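# Grasp the pan and hold it raised above the hot plate

## Task

Grip the pan and raise the whole of it at least three finger-widths above the height it had on the hot plate. Then keep it motionless in the air, still gripped and touching nothing else.

## Robot and tools

Robot: a wheeled robot with two arms. Only the right arm and its gripper can be driven. The wheels, torso, head and left arm stay fixed.

Scene frame (metres): z = 0 is the table top and +z is up. +x runs across the table, away from the robot. The robot stands at the table's -x edge, which is at x = 0.12, and faces roughly +x (within 12 degrees), so its right side points toward -y. The right shoulder is 0.46 to 0.57 m above the table and, seen from above, within 0.07 m of the origin. The point between the finger pads can reach at most 0.77 m from the shoulder.

Joint order. Every row and every per-joint list uses this order: shoulder roll, hand roll, forearm roll, shoulder pitch, wrist pitch, elbow, shoulder yaw. An eighth number for the gripper opening follows in rows. Stated ranges (rad): shoulder pitch -2.356 to 2.356, shoulder roll -3.142 to 0.000, shoulder yaw -2.094 to 2.094, elbow -2.618 to 0.010, forearm roll -3.142 to 3.142, wrist pitch -1.571 to 1.920, hand roll -2.705 to 2.705. A real end stop may sit up to 0.013 rad either side of these.

Row format, shared by execute_actions and move: one list of 8 numbers, each in [-1, 1], covering the single arm. The first seven are joint offsets, not angles. They are scaled so 1.0 = 1.531 rad. The eighth is the gripper opening, given as an absolute value: +1 fully open, -1 closed. Closing fully from open takes about 0.5 s or more.

execute_actions(actions): actions is a list of actions. Each action is a list of up to 15 rows, and each row runs for one 1/30 s step. If an action has fewer than 15 rows, its last row repeats to fill the rest. Every row's offsets are measured from the joint angles at the start of that action, not from the preceding row. For the first action of a call, the start is the angles in the most recent result. An empty list just returns the current state and images. An action is rejected if it would push a joint more than 0.013 rad beyond its range. If the first action fails this check, or any action is malformed, nothing in the call runs. A joint asked to pass its true end stops there, and the result prints "joint sent to its limit". The absence of that line does not prove there is more room.

move(target, speed, blocking): target is one 8-number row. Its offsets are counted from the Joint positions in the latest result that shows them. All joints travel together so they finish at the same moment; the hand therefore follows a curved path. speed (0.01 to 2 rad/s, default 0.5) caps the fastest-moving joint. The path lasts between 0.5 and 10 s and is cut off at 10 s. It does not avoid obstacles. A faster move hits harder, and a target set beyond a contact point presses harder. The gripper value is sent at the start. With blocking=false you get a result after 0.5 s while the arm keeps going. Until a result shows the move ended, other moves and action rows are refused, so call wait or stop first. The extra "move:" line gives how it ended: done, off_target, moving, held or fault. It also gives limits=held or limits=none, and names the joint farthest from its target.

wait(seconds): 0 to 10. Keeps the last command and returns early if a running move ends. stop(): brakes a running move; the arm needs space to slow, and the fingers keep moving. zoom_image(camera, region): camera is one of cam_head, cam_held_wrist, cam_high, cam_low, cam_wrist. region is [x0, y0, x1, y1] in that camera's full-image pixels, origin top-left, at most 504 by 504. Every image is 896x504. Calibration (intrinsics and world-to-camera poses) is supplied for cam_head, cam_high and cam_low; the two wrist cameras have no pose. finished_scene(scene): ends the current scene, given its number, and reports whether the goal was met. It cannot be undone.

Result lines: Joint positions lists the seven angles (rad), then each sliding finger's position (0.000 m closed, 0.050 m open). Joint targets gives the angle each joint is currently being driven toward. grip_measured is the opening on the same -1 to +1 scale as the command, with a fixed bias of up to 0.020. "joint command not followed" means a clearance check altered or blocked targets.

Motion limits: on each step a joint's target stays within 0.117 rad of its measured angle. Targets are also scaled back if they would shift the gripper more than 70 mm. Large offsets can therefore need several actions; send the remainder yourself rather than waiting for it to finish.

Gripping: to hold, keep commanding an opening below grip_measured; about 0.09 lower gives a firm grip, less gives a lighter one. Pads push up to about 40 N each. Closing fast can squeeze harder, sometimes enough to spring the fingers apart.

Loads and faults: if contact torque hits a joint's limit, the arm halts for 10 s and the rest of the call is dropped. Limits (N m): shoulder pitch 66.5, shoulder roll 66.5, shoulder yaw 66.5, elbow 34.2, forearm roll 23.7, wrist pitch 23.7, hand roll 23.7; the held pan's weight counts. Holding a load heats the motors, even while you think. A MOTOR HOT warning comes at 65 °C, and at 80 °C the brakes lock (OVER-TEMPERATURE FAULT) until they cool. The robot keeps its last command while you compose each reply.

Avoid: dropping or letting the pan slip, slamming into things, hard hits or pushes, and knocking anything off the table, which fails the task. Brief tugs on the held pan or nudges to loose objects may happen, so keep a secure grip and move smoothly.

Each tool is called by a JSON object that holds its "fn" and its "kwargs", one argument or row to a line.

## Session

{"fn": "execute_actions", "kwargs": {
  "actions": []
}}

Scene clock: 0.00 s.
grip_measured=+0.98
Joint names: [shoulder roll, hand roll, forearm roll, shoulder pitch, wrist pitch, elbow, shoulder yaw]
Joint positions: [-0.325 -0.425 -1.239 -1.373  1.168 -1.277  0.233  0.05   0.05 ]
Joint targets: [-0.325 -0.425 -1.239 -1.373 1.168 -1.277 0.233 0.050 0.050]

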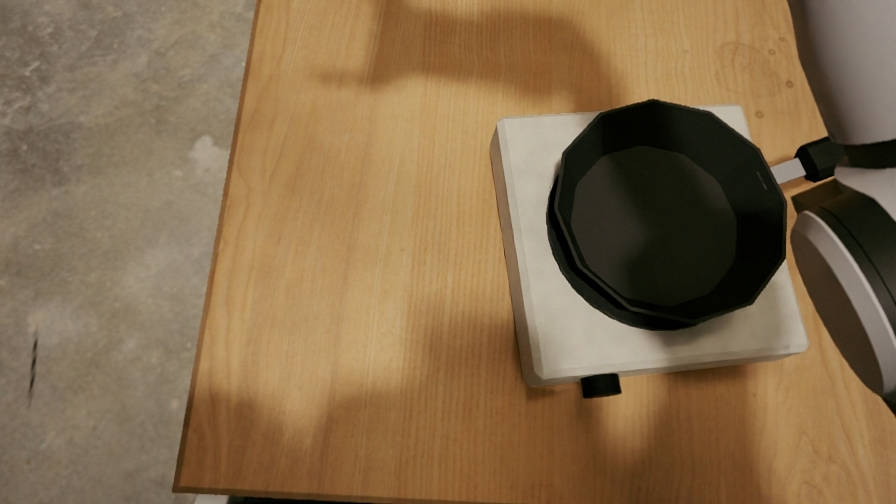

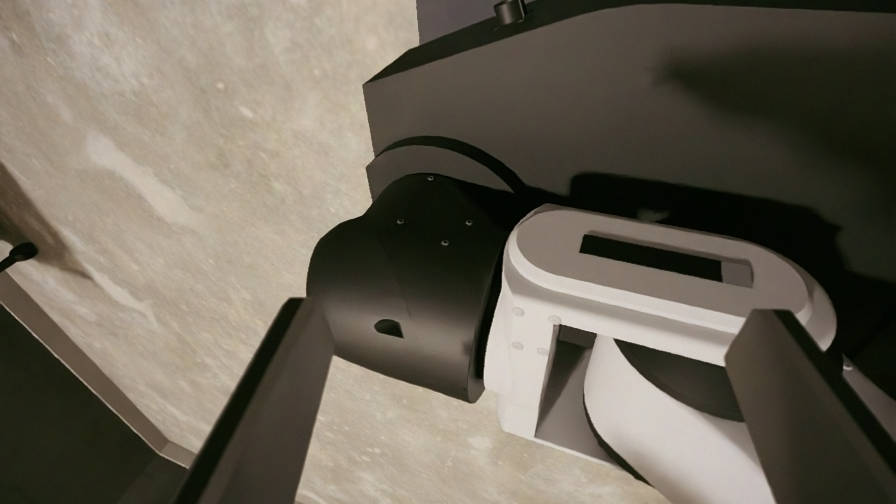

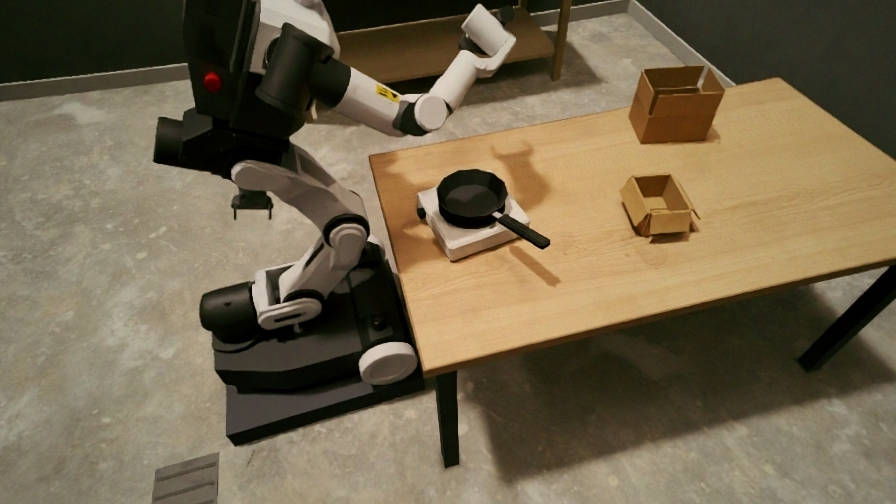

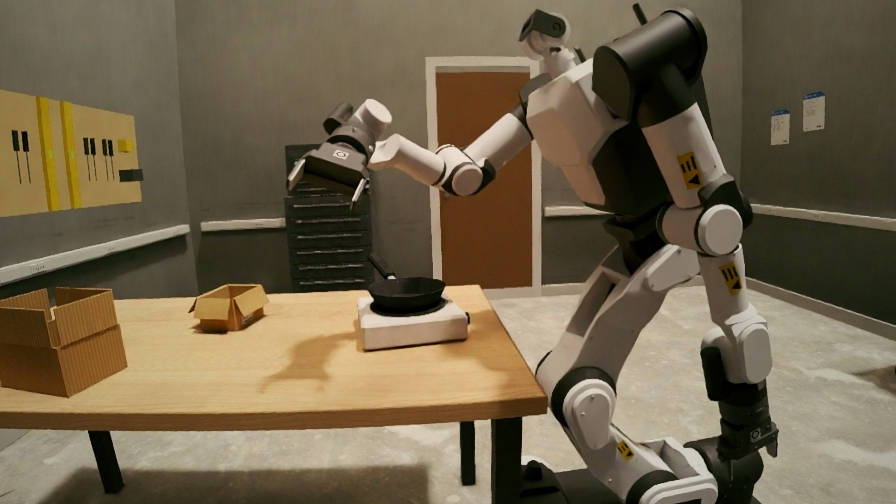

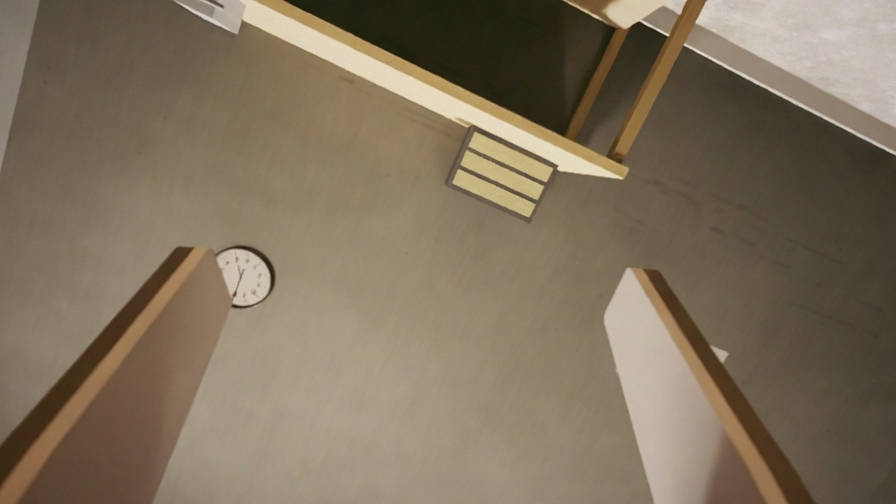

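{"fn": "zoom_image", "kwargs": {
  "camera": "cam_low",
  "region": [260, 0, 640, 360]
}}

{"fn": "zoom_image", "kwargs": {
  "camera": "cam_high",
  "region": [200, 0, 600, 300]
}}

Region (260, 0, 640, 360) of cam_low's 896x504 image, scaled by 1.326, with more detail than that image has; it fills the top 477 rows of this view, and the rest is white.

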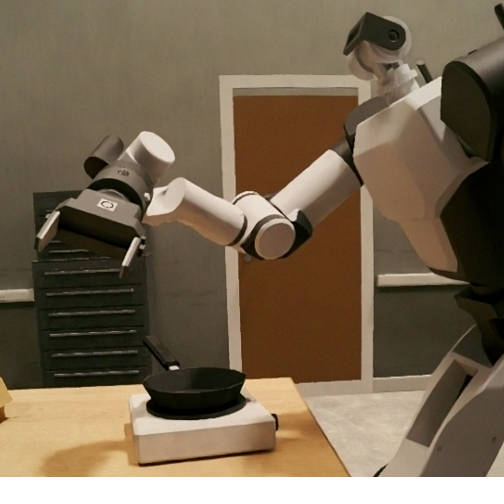

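Region (200, 0, 600, 300) of cam_high's 896x504 image, scaled by 1.260, with more detail than that image has; it fills the top 378 rows of this view, and the rest is white.

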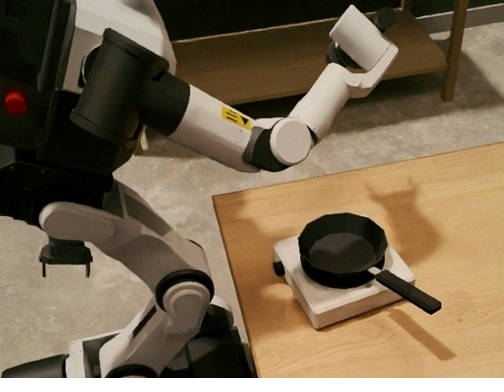

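{"fn": "zoom_image", "kwargs": {
  "camera": "cam_high",
  "region": [400, 150, 580, 290]
}}

{"fn": "zoom_image", "kwargs": {
  "camera": "cam_low",
  "region": [340, 240, 490, 360]
}}

{"fn": "zoom_image", "kwargs": {
  "camera": "cam_head",
  "region": [480, 60, 896, 420]
}}

Region (400, 150, 580, 290) of cam_high's 896x504 image, scaled by 2.800, with more detail than that image has.

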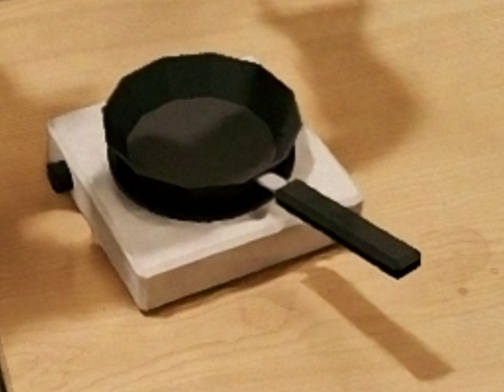

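Region (340, 240, 490, 360) of cam_low's 896x504 image, scaled by 3.360, with more detail than that image has; it fills the top 403 rows of this view, and the rest is white.

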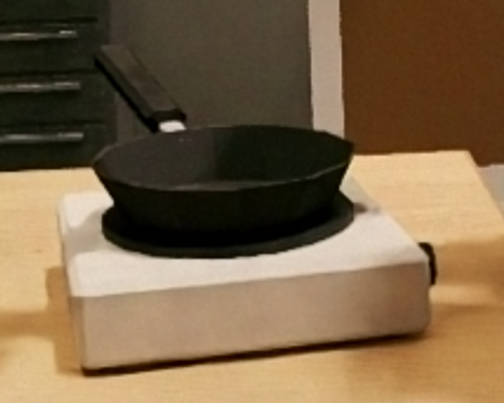

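Region (480, 60, 896, 420) of cam_head's 896x504 image, scaled by 1.212, with more detail than that image has; it fills the top 436 rows of this view, and the rest is white.

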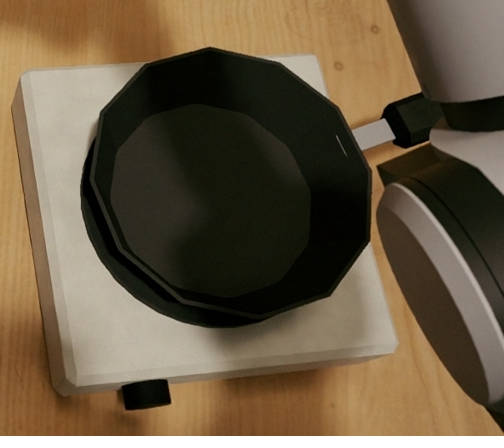

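{"fn": "zoom_image", "kwargs": {
  "camera": "cam_high",
  "region": [340, 130, 480, 400]
}}

{"fn": "zoom_image", "kwargs": {
  "camera": "cam_low",
  "region": [420, 260, 600, 440]
}}

{"fn": "zoom_image", "kwargs": {
  "camera": "cam_head",
  "region": [140, 380, 640, 504]
}}

Region (340, 130, 480, 400) of cam_high's 896x504 image, scaled by 1.867, with more detail than that image has; it fills the left 261 columns of this view, and the rest is white.

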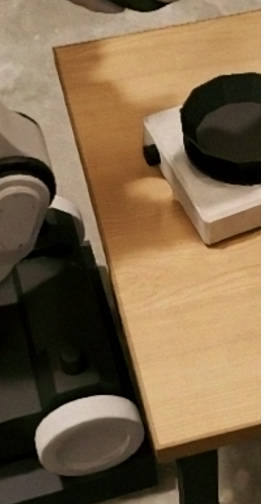

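Region (420, 260, 600, 440) of cam_low's 896x504 image, scaled by 2.800, with more detail than that image has.

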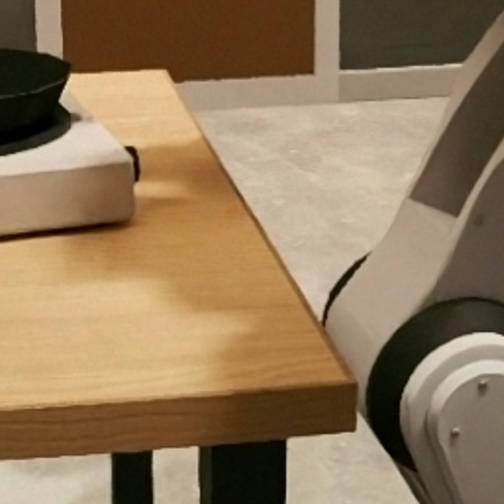

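Region (140, 380, 640, 504) of cam_head's 896x504 image, scaled by 1.008, with more detail than that image has; it fills the top 125 rows of this view, and the rest is white.

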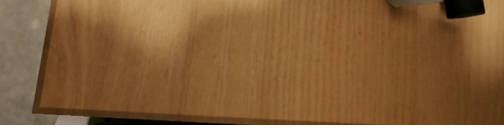

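{"fn": "zoom_image", "kwargs": {
  "camera": "cam_low",
  "region": [275, 90, 415, 220]
}}

{"fn": "zoom_image", "kwargs": {
  "camera": "cam_high",
  "region": [200, 140, 320, 240]
}}

Region (275, 90, 415, 220) of cam_low's 896x504 image, scaled by 3.600, with more detail than that image has; it fills the top 468 rows of this view, and the rest is white.

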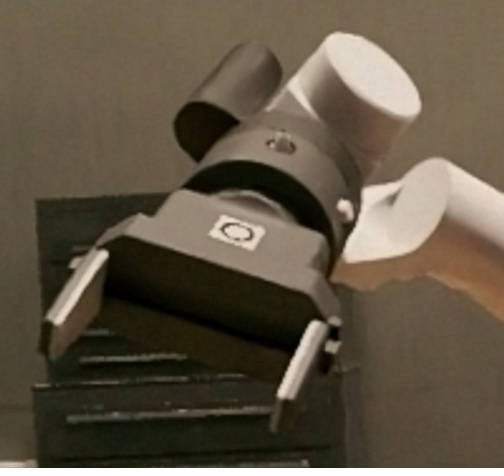

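Region (200, 140, 320, 240) of cam_high's 896x504 image, scaled by 4.200, with more detail than that image has.

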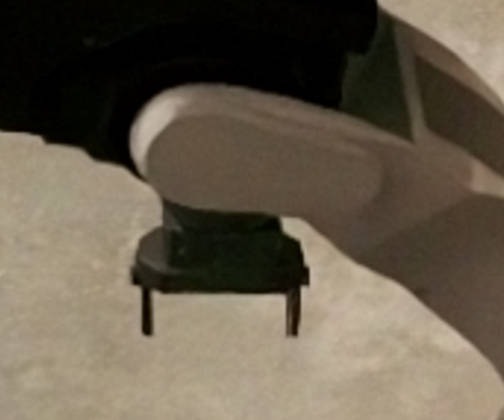

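{"fn": "move", "kwargs": {
  "target": [-0.5108, 0.4193, -0.0056, 0.222, 0.3155, 0.0601, -0.0026, 1.0],
  "speed": 0.7
}}

Scene clock: 121.47 s.
grip_measured=+0.98
Joint names: [shoulder roll, hand roll, forearm roll, shoulder pitch, wrist pitch, elbow, shoulder yaw]
Joint positions: [-1.107  0.217 -1.247 -1.034  1.651 -1.185  0.229  0.05   0.05 ]
Joint targets: [-1.107 0.217 -1.247 -1.033 1.651 -1.185 0.229 0.050 0.050]
move: done; limits=none; farthest joint: the shoulder pitch, 0.000 radians from its target (0.340 radians at the start)

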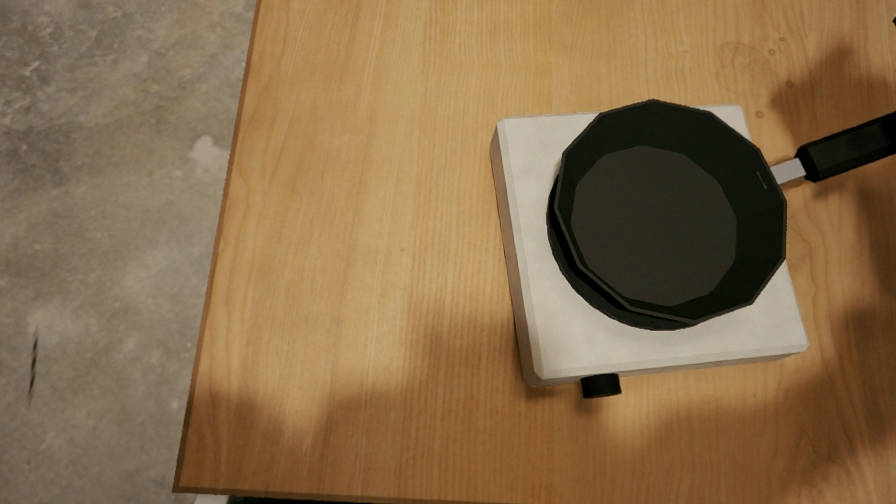

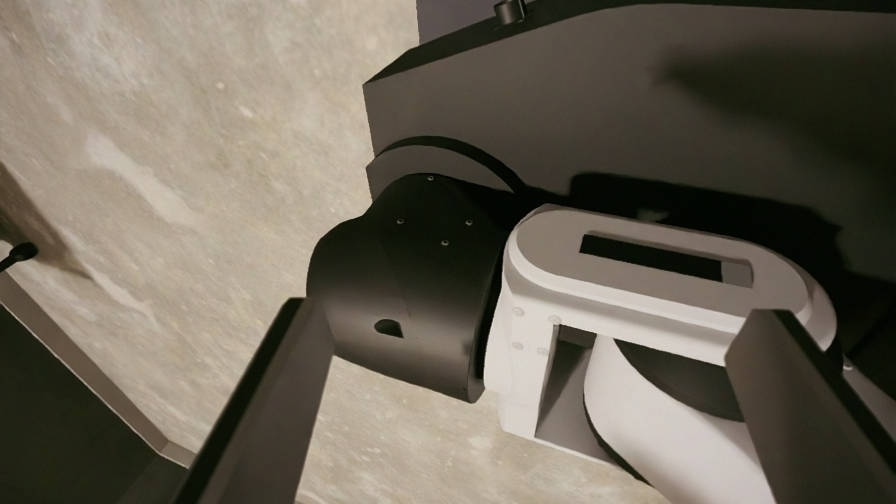

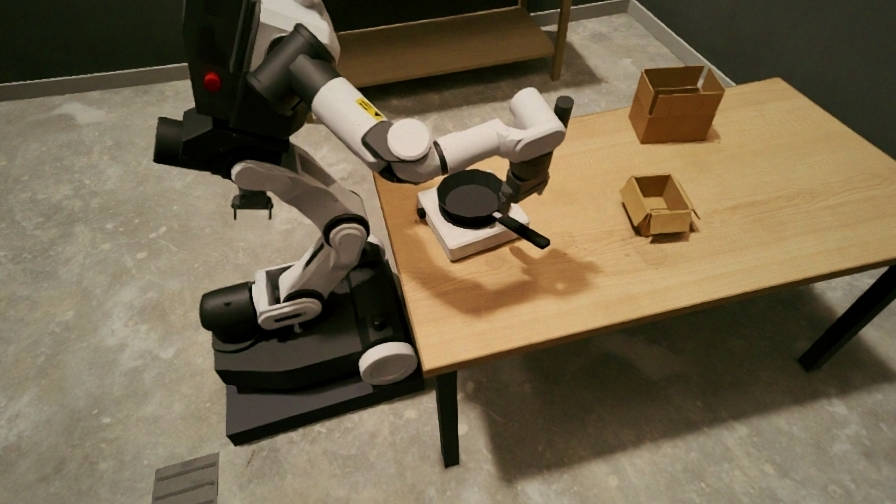

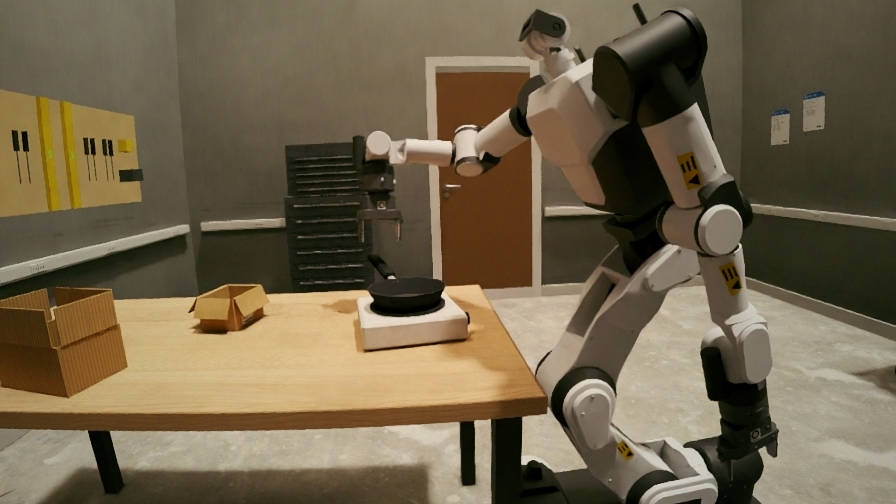

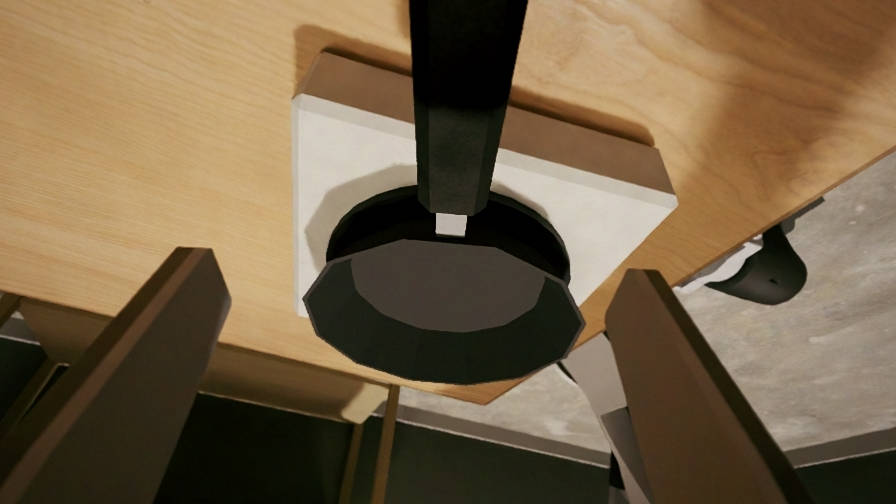

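{"fn": "zoom_image", "kwargs": {
  "camera": "cam_low",
  "region": [320, 120, 480, 320]
}}

{"fn": "zoom_image", "kwargs": {
  "camera": "cam_high",
  "region": [440, 80, 620, 270]
}}

Region (320, 120, 480, 320) of cam_low's 896x504 image, scaled by 2.520, with more detail than that image has; it fills the left 403 columns of this view, and the rest is white.

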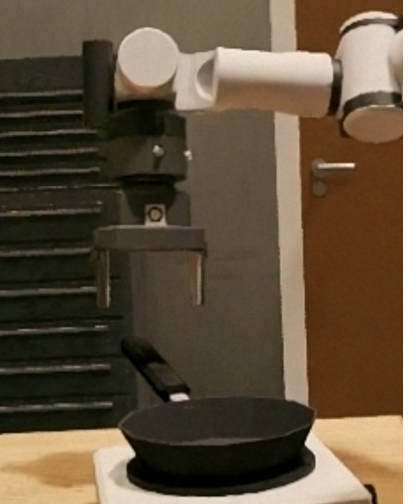

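Region (440, 80, 620, 270) of cam_high's 896x504 image, scaled by 2.653, with more detail than that image has; it fills the left 477 columns of this view, and the rest is white.

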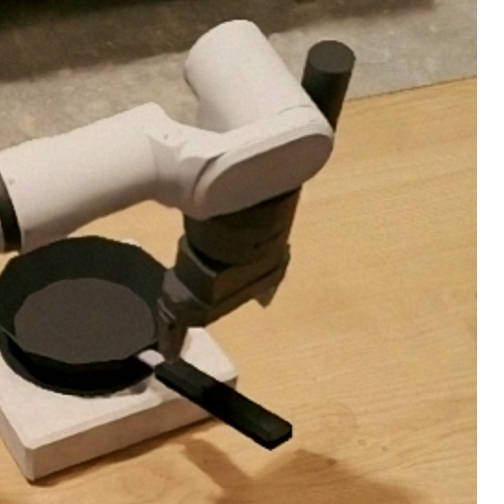

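{"fn": "move", "kwargs": {
  "target": [0.1035, 0.0178, 0.0568, 0.0297, -0.1261, 0.0876, 0.0721, 0.5],
  "speed": 0.25
}}

Scene clock: 145.83 s.
grip_measured=+0.50
Joint names: [shoulder roll, hand roll, forearm roll, shoulder pitch, wrist pitch, elbow, shoulder yaw]
Joint positions: [-0.949  0.244 -1.16  -0.988  1.458 -1.051  0.339  0.038  0.038]
Joint targets: [-0.949 0.244 -1.160 -0.988 1.458 -1.051 0.339 0.037 0.037]
move: done; limits=none; farthest joint: the hand roll, 0.001 radians from its target (0.028 radians at the start)

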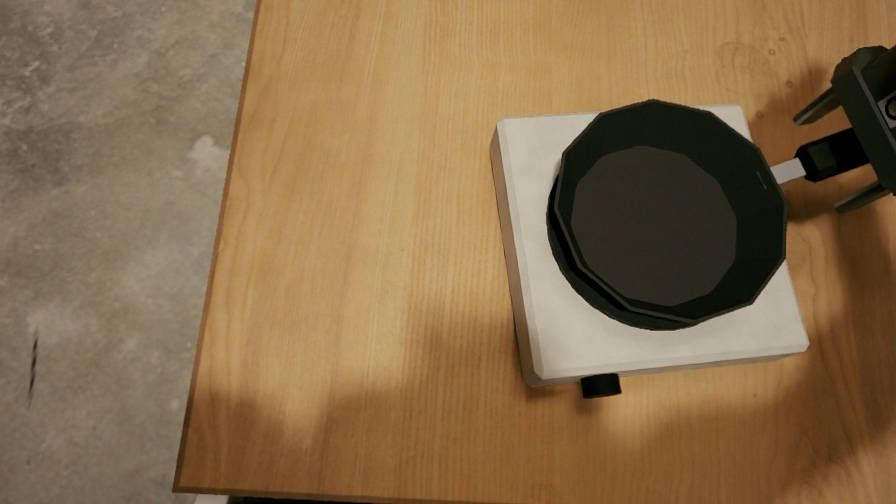

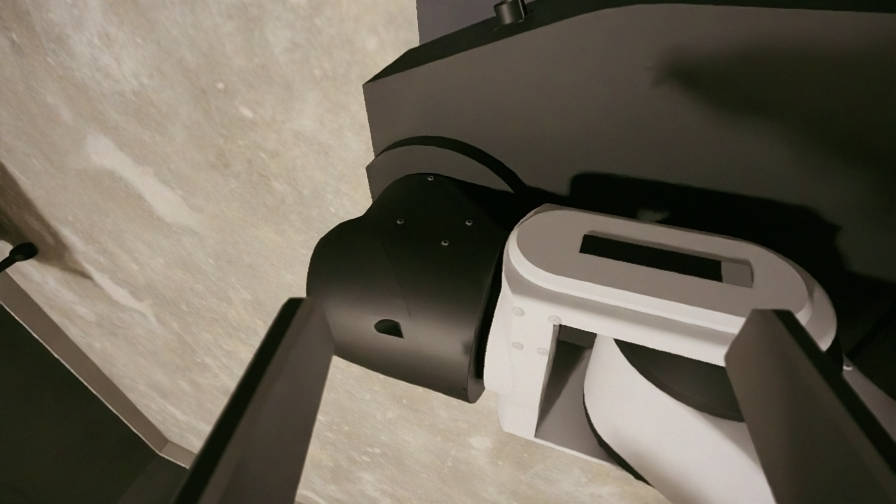

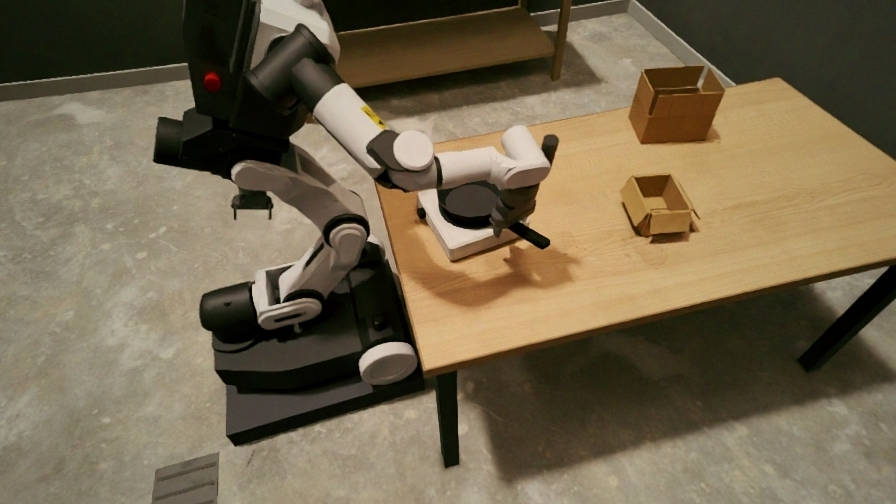

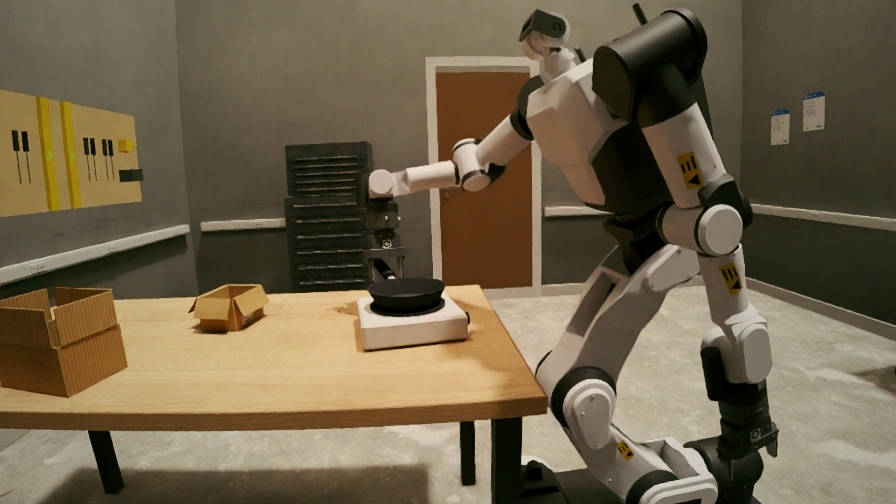

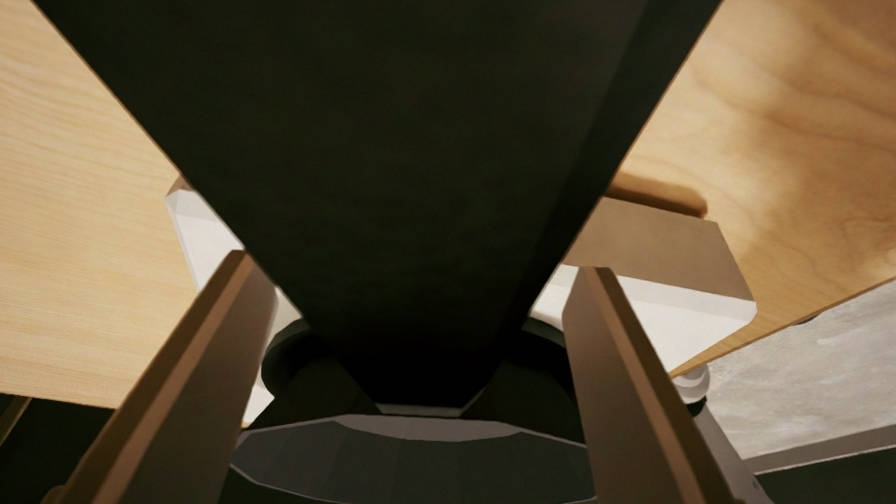

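{"fn": "zoom_image", "kwargs": {
  "camera": "cam_head",
  "region": [736, 30, 896, 250]
}}

{"fn": "zoom_image", "kwargs": {
  "camera": "cam_low",
  "region": [345, 220, 445, 310]
}}

{"fn": "zoom_image", "kwargs": {
  "camera": "cam_high",
  "region": [470, 170, 570, 270]
}}

Region (736, 30, 896, 250) of cam_head's 896x504 image, scaled by 2.291, with more detail than that image has; it fills the left 367 columns of this view, and the rest is white.

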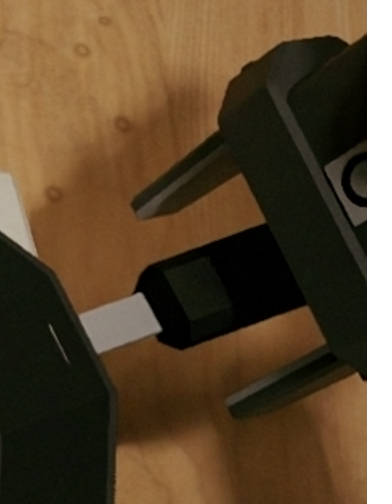

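Region (345, 220, 445, 310) of cam_low's 896x504 image, scaled by 5.040, with more detail than that image has; it fills the top 454 rows of this view, and the rest is white.

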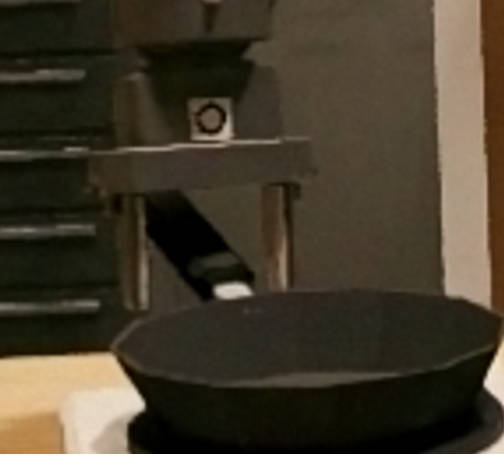

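Region (470, 170, 570, 270) of cam_high's 896x504 image, scaled by 5.040, with more detail than that image has.

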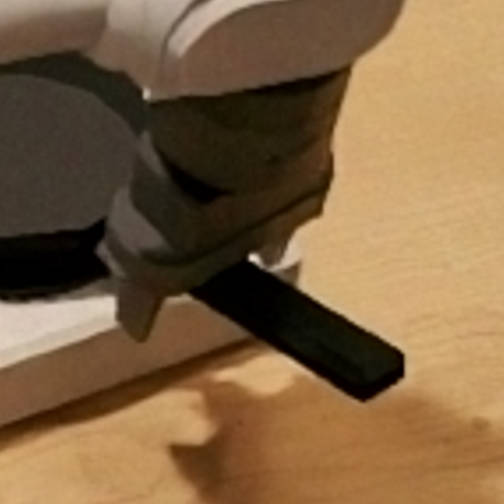

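{"fn": "move", "kwargs": {
  "target": [0.0121, -0.0339, 0.0095, 0.0164, -0.0110, -0.0348, 0.0093, 0.0],
  "speed": 0.12
}}

Scene clock: 164.07 s.
grip_measured=+0.00
Joint names: [shoulder roll, hand roll, forearm roll, shoulder pitch, wrist pitch, elbow, shoulder yaw]
Joint positions: [-0.931  0.192 -1.146 -0.963  1.441 -1.104  0.353  0.025  0.025]
Joint targets: [-0.930 0.192 -1.146 -0.963 1.441 -1.104 0.353 0.025 0.025]
move: done; limits=none; farthest joint: the shoulder pitch, 0.001 radians from its target (0.025 radians at the start)

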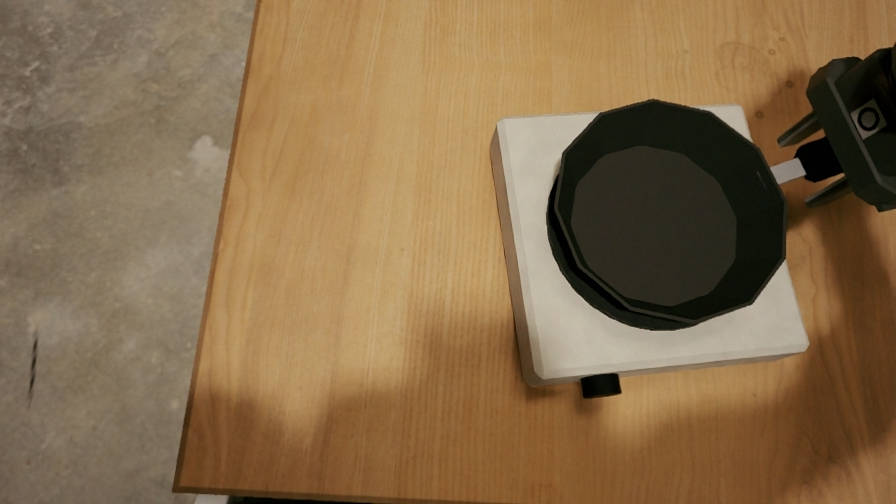

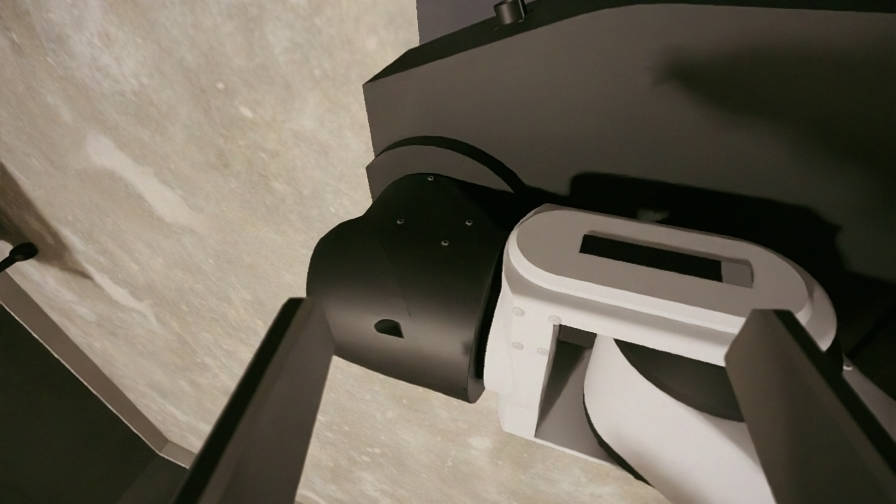

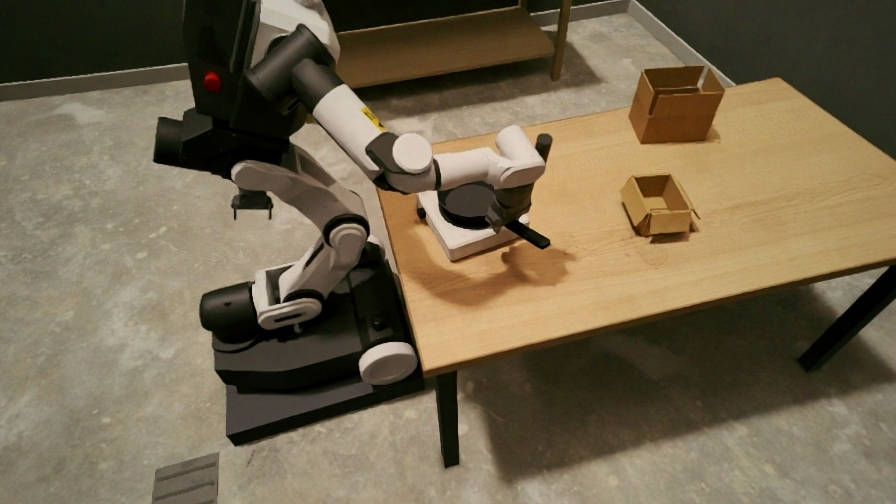

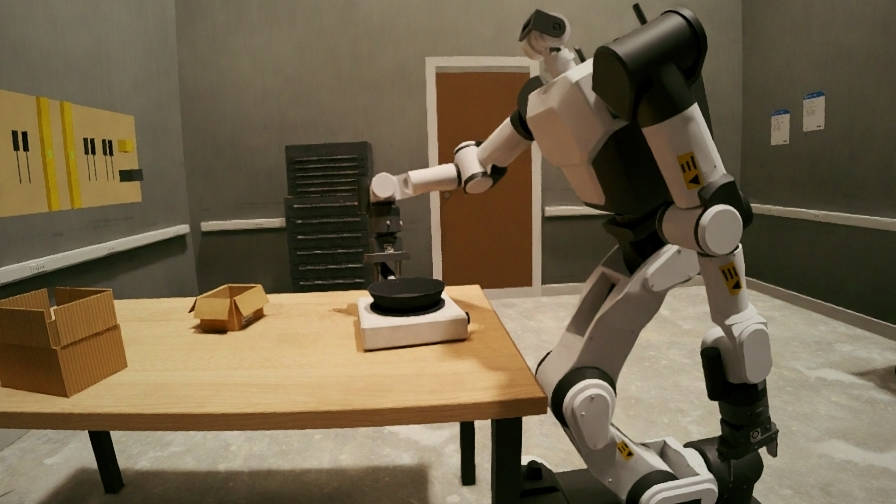

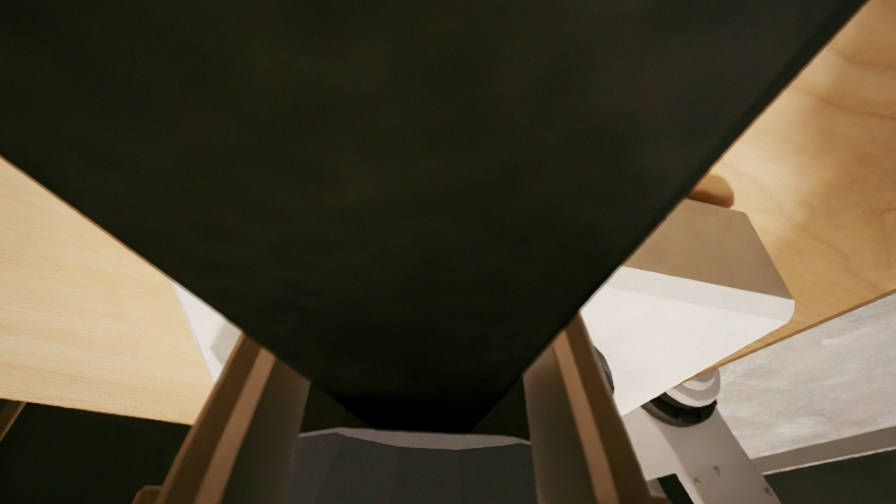

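{"fn": "zoom_image", "kwargs": {
  "camera": "cam_head",
  "region": [736, 40, 896, 240]
}}

{"fn": "zoom_image", "kwargs": {
  "camera": "cam_low",
  "region": [350, 230, 430, 300]
}}

{"fn": "zoom_image", "kwargs": {
  "camera": "cam_high",
  "region": [470, 180, 560, 260]
}}

Region (736, 40, 896, 240) of cam_head's 896x504 image, scaled by 2.520, with more detail than that image has; it fills the left 403 columns of this view, and the rest is white.

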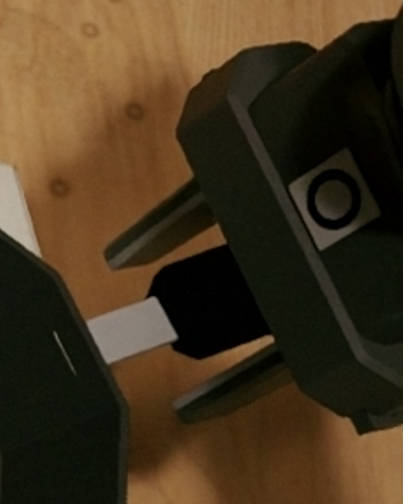

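Region (350, 230, 430, 300) of cam_low's 896x504 image, scaled by 6.300, with more detail than that image has; it fills the top 441 rows of this view, and the rest is white.

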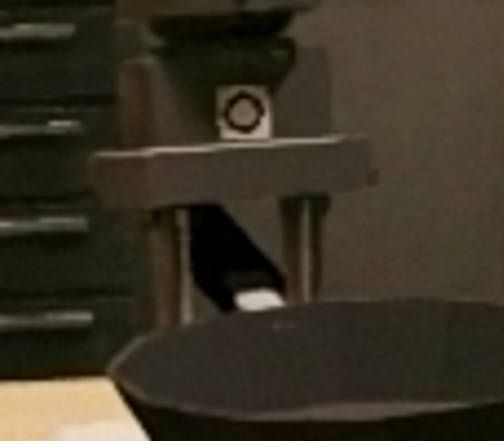

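Region (470, 180, 560, 260) of cam_high's 896x504 image, scaled by 5.600, with more detail than that image has.

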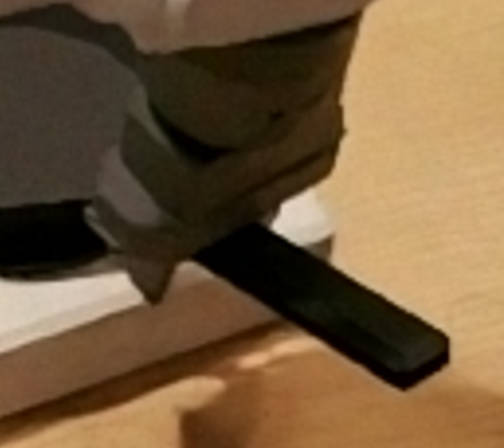

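{"fn": "execute_actions", "kwargs": {
  "actions": [
    [[0.0006,0.0004,0.0002,-0.0001,-0.0008,0.001,0.0004,-0.02],[0.0014,0.001,0.0005,-0.0003,-0.0019,0.0024,0.001,-0.04],[0.0024,0.0017,0.001,-0.0005,-0.0032,0.0041,0.0017,-0.06],[0.0035,0.0025,0.0014,-0.0007,-0.0047,0.006,0.0025,-0.08],[0.0046,0.0034,0.0018,-0.001,-0.0062,0.008,0.0033,-0.10],[0.0057,0.0042,0.0023,-0.0012,-0.0077,0.0099,0.004,-0.12],[0.0068,0.005,0.0027,-0.0014,-0.0092,0.0118,0.0048,-0.14],[0.0078,0.0057,0.0031,-0.0016,-0.0105,0.0135,0.0055,-0.16],[0.0086,0.0063,0.0035,-0.0018,-0.0116,0.0149,0.0061,-0.18],[0.0092,0.0067,0.0037,-0.0019,-0.0124,0.0159,0.0065,-0.20],[0.0092,0.0067,0.0037,-0.0019,-0.0124,0.0159,0.0065,-0.22],[0.0092,0.0067,0.0037,-0.0019,-0.0124,0.0159,0.0065,-0.24],[0.0092,0.0067,0.0037,-0.0019,-0.0124,0.0159,0.0065,-0.25]]
  ]
}}

Scene clock: 184.23 s.
grip_measured=-0.25
Joint names: [shoulder roll, hand roll, forearm roll, shoulder pitch, wrist pitch, elbow, shoulder yaw]
Joint positions: [-0.917  0.202 -1.14  -0.966  1.422 -1.08   0.363  0.019  0.019]
Joint targets: [-0.916 0.202 -1.140 -0.966 1.422 -1.080 0.363 0.019 0.019]

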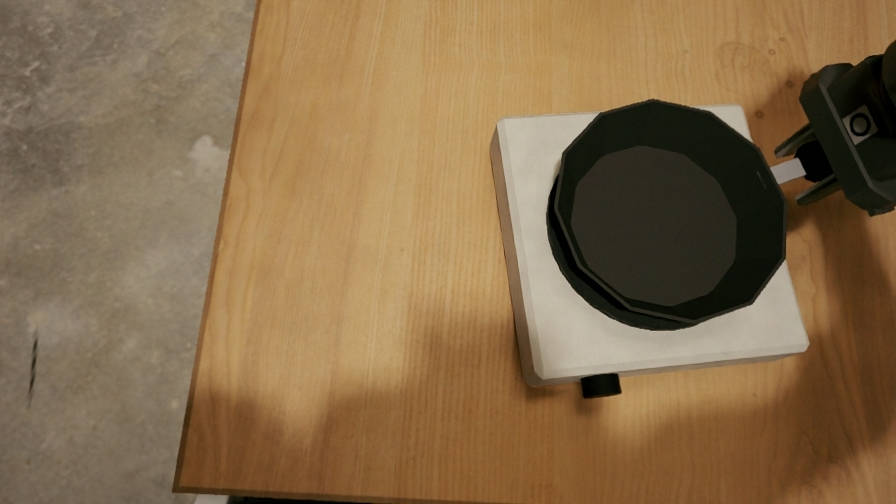

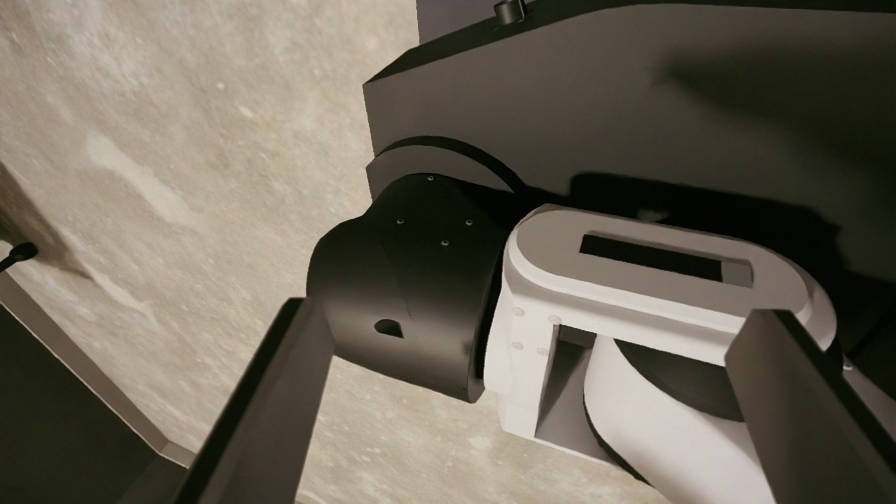

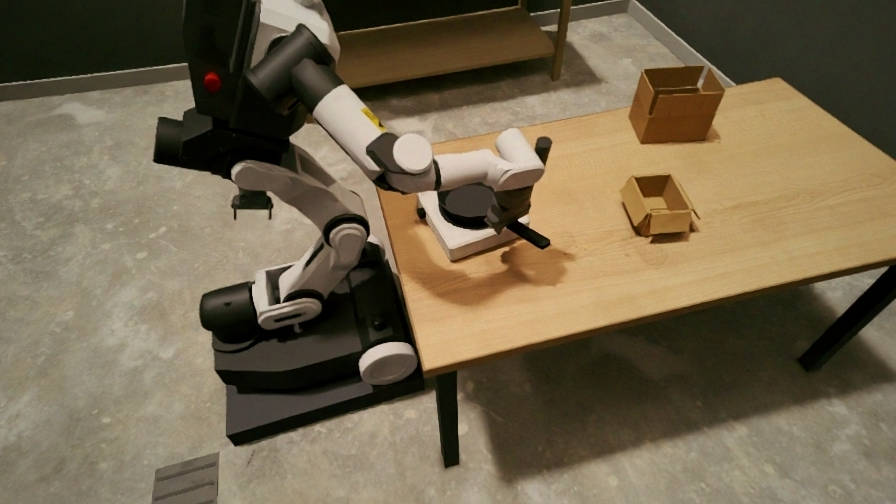

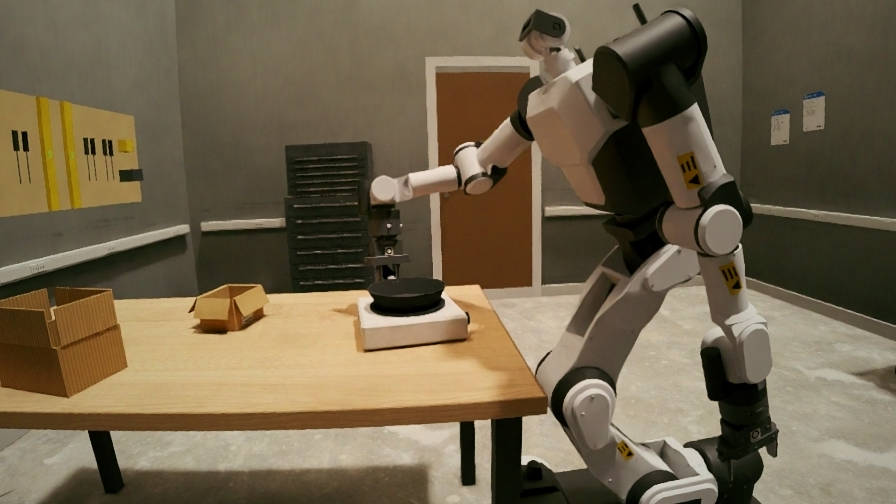

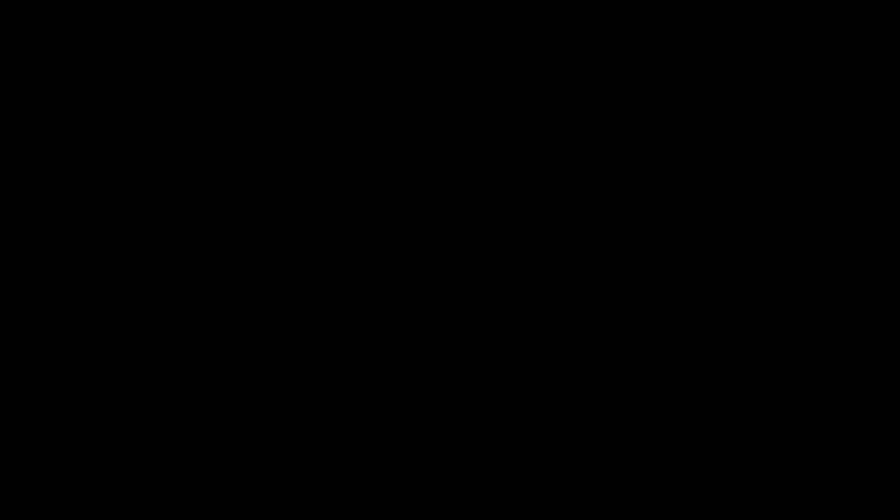

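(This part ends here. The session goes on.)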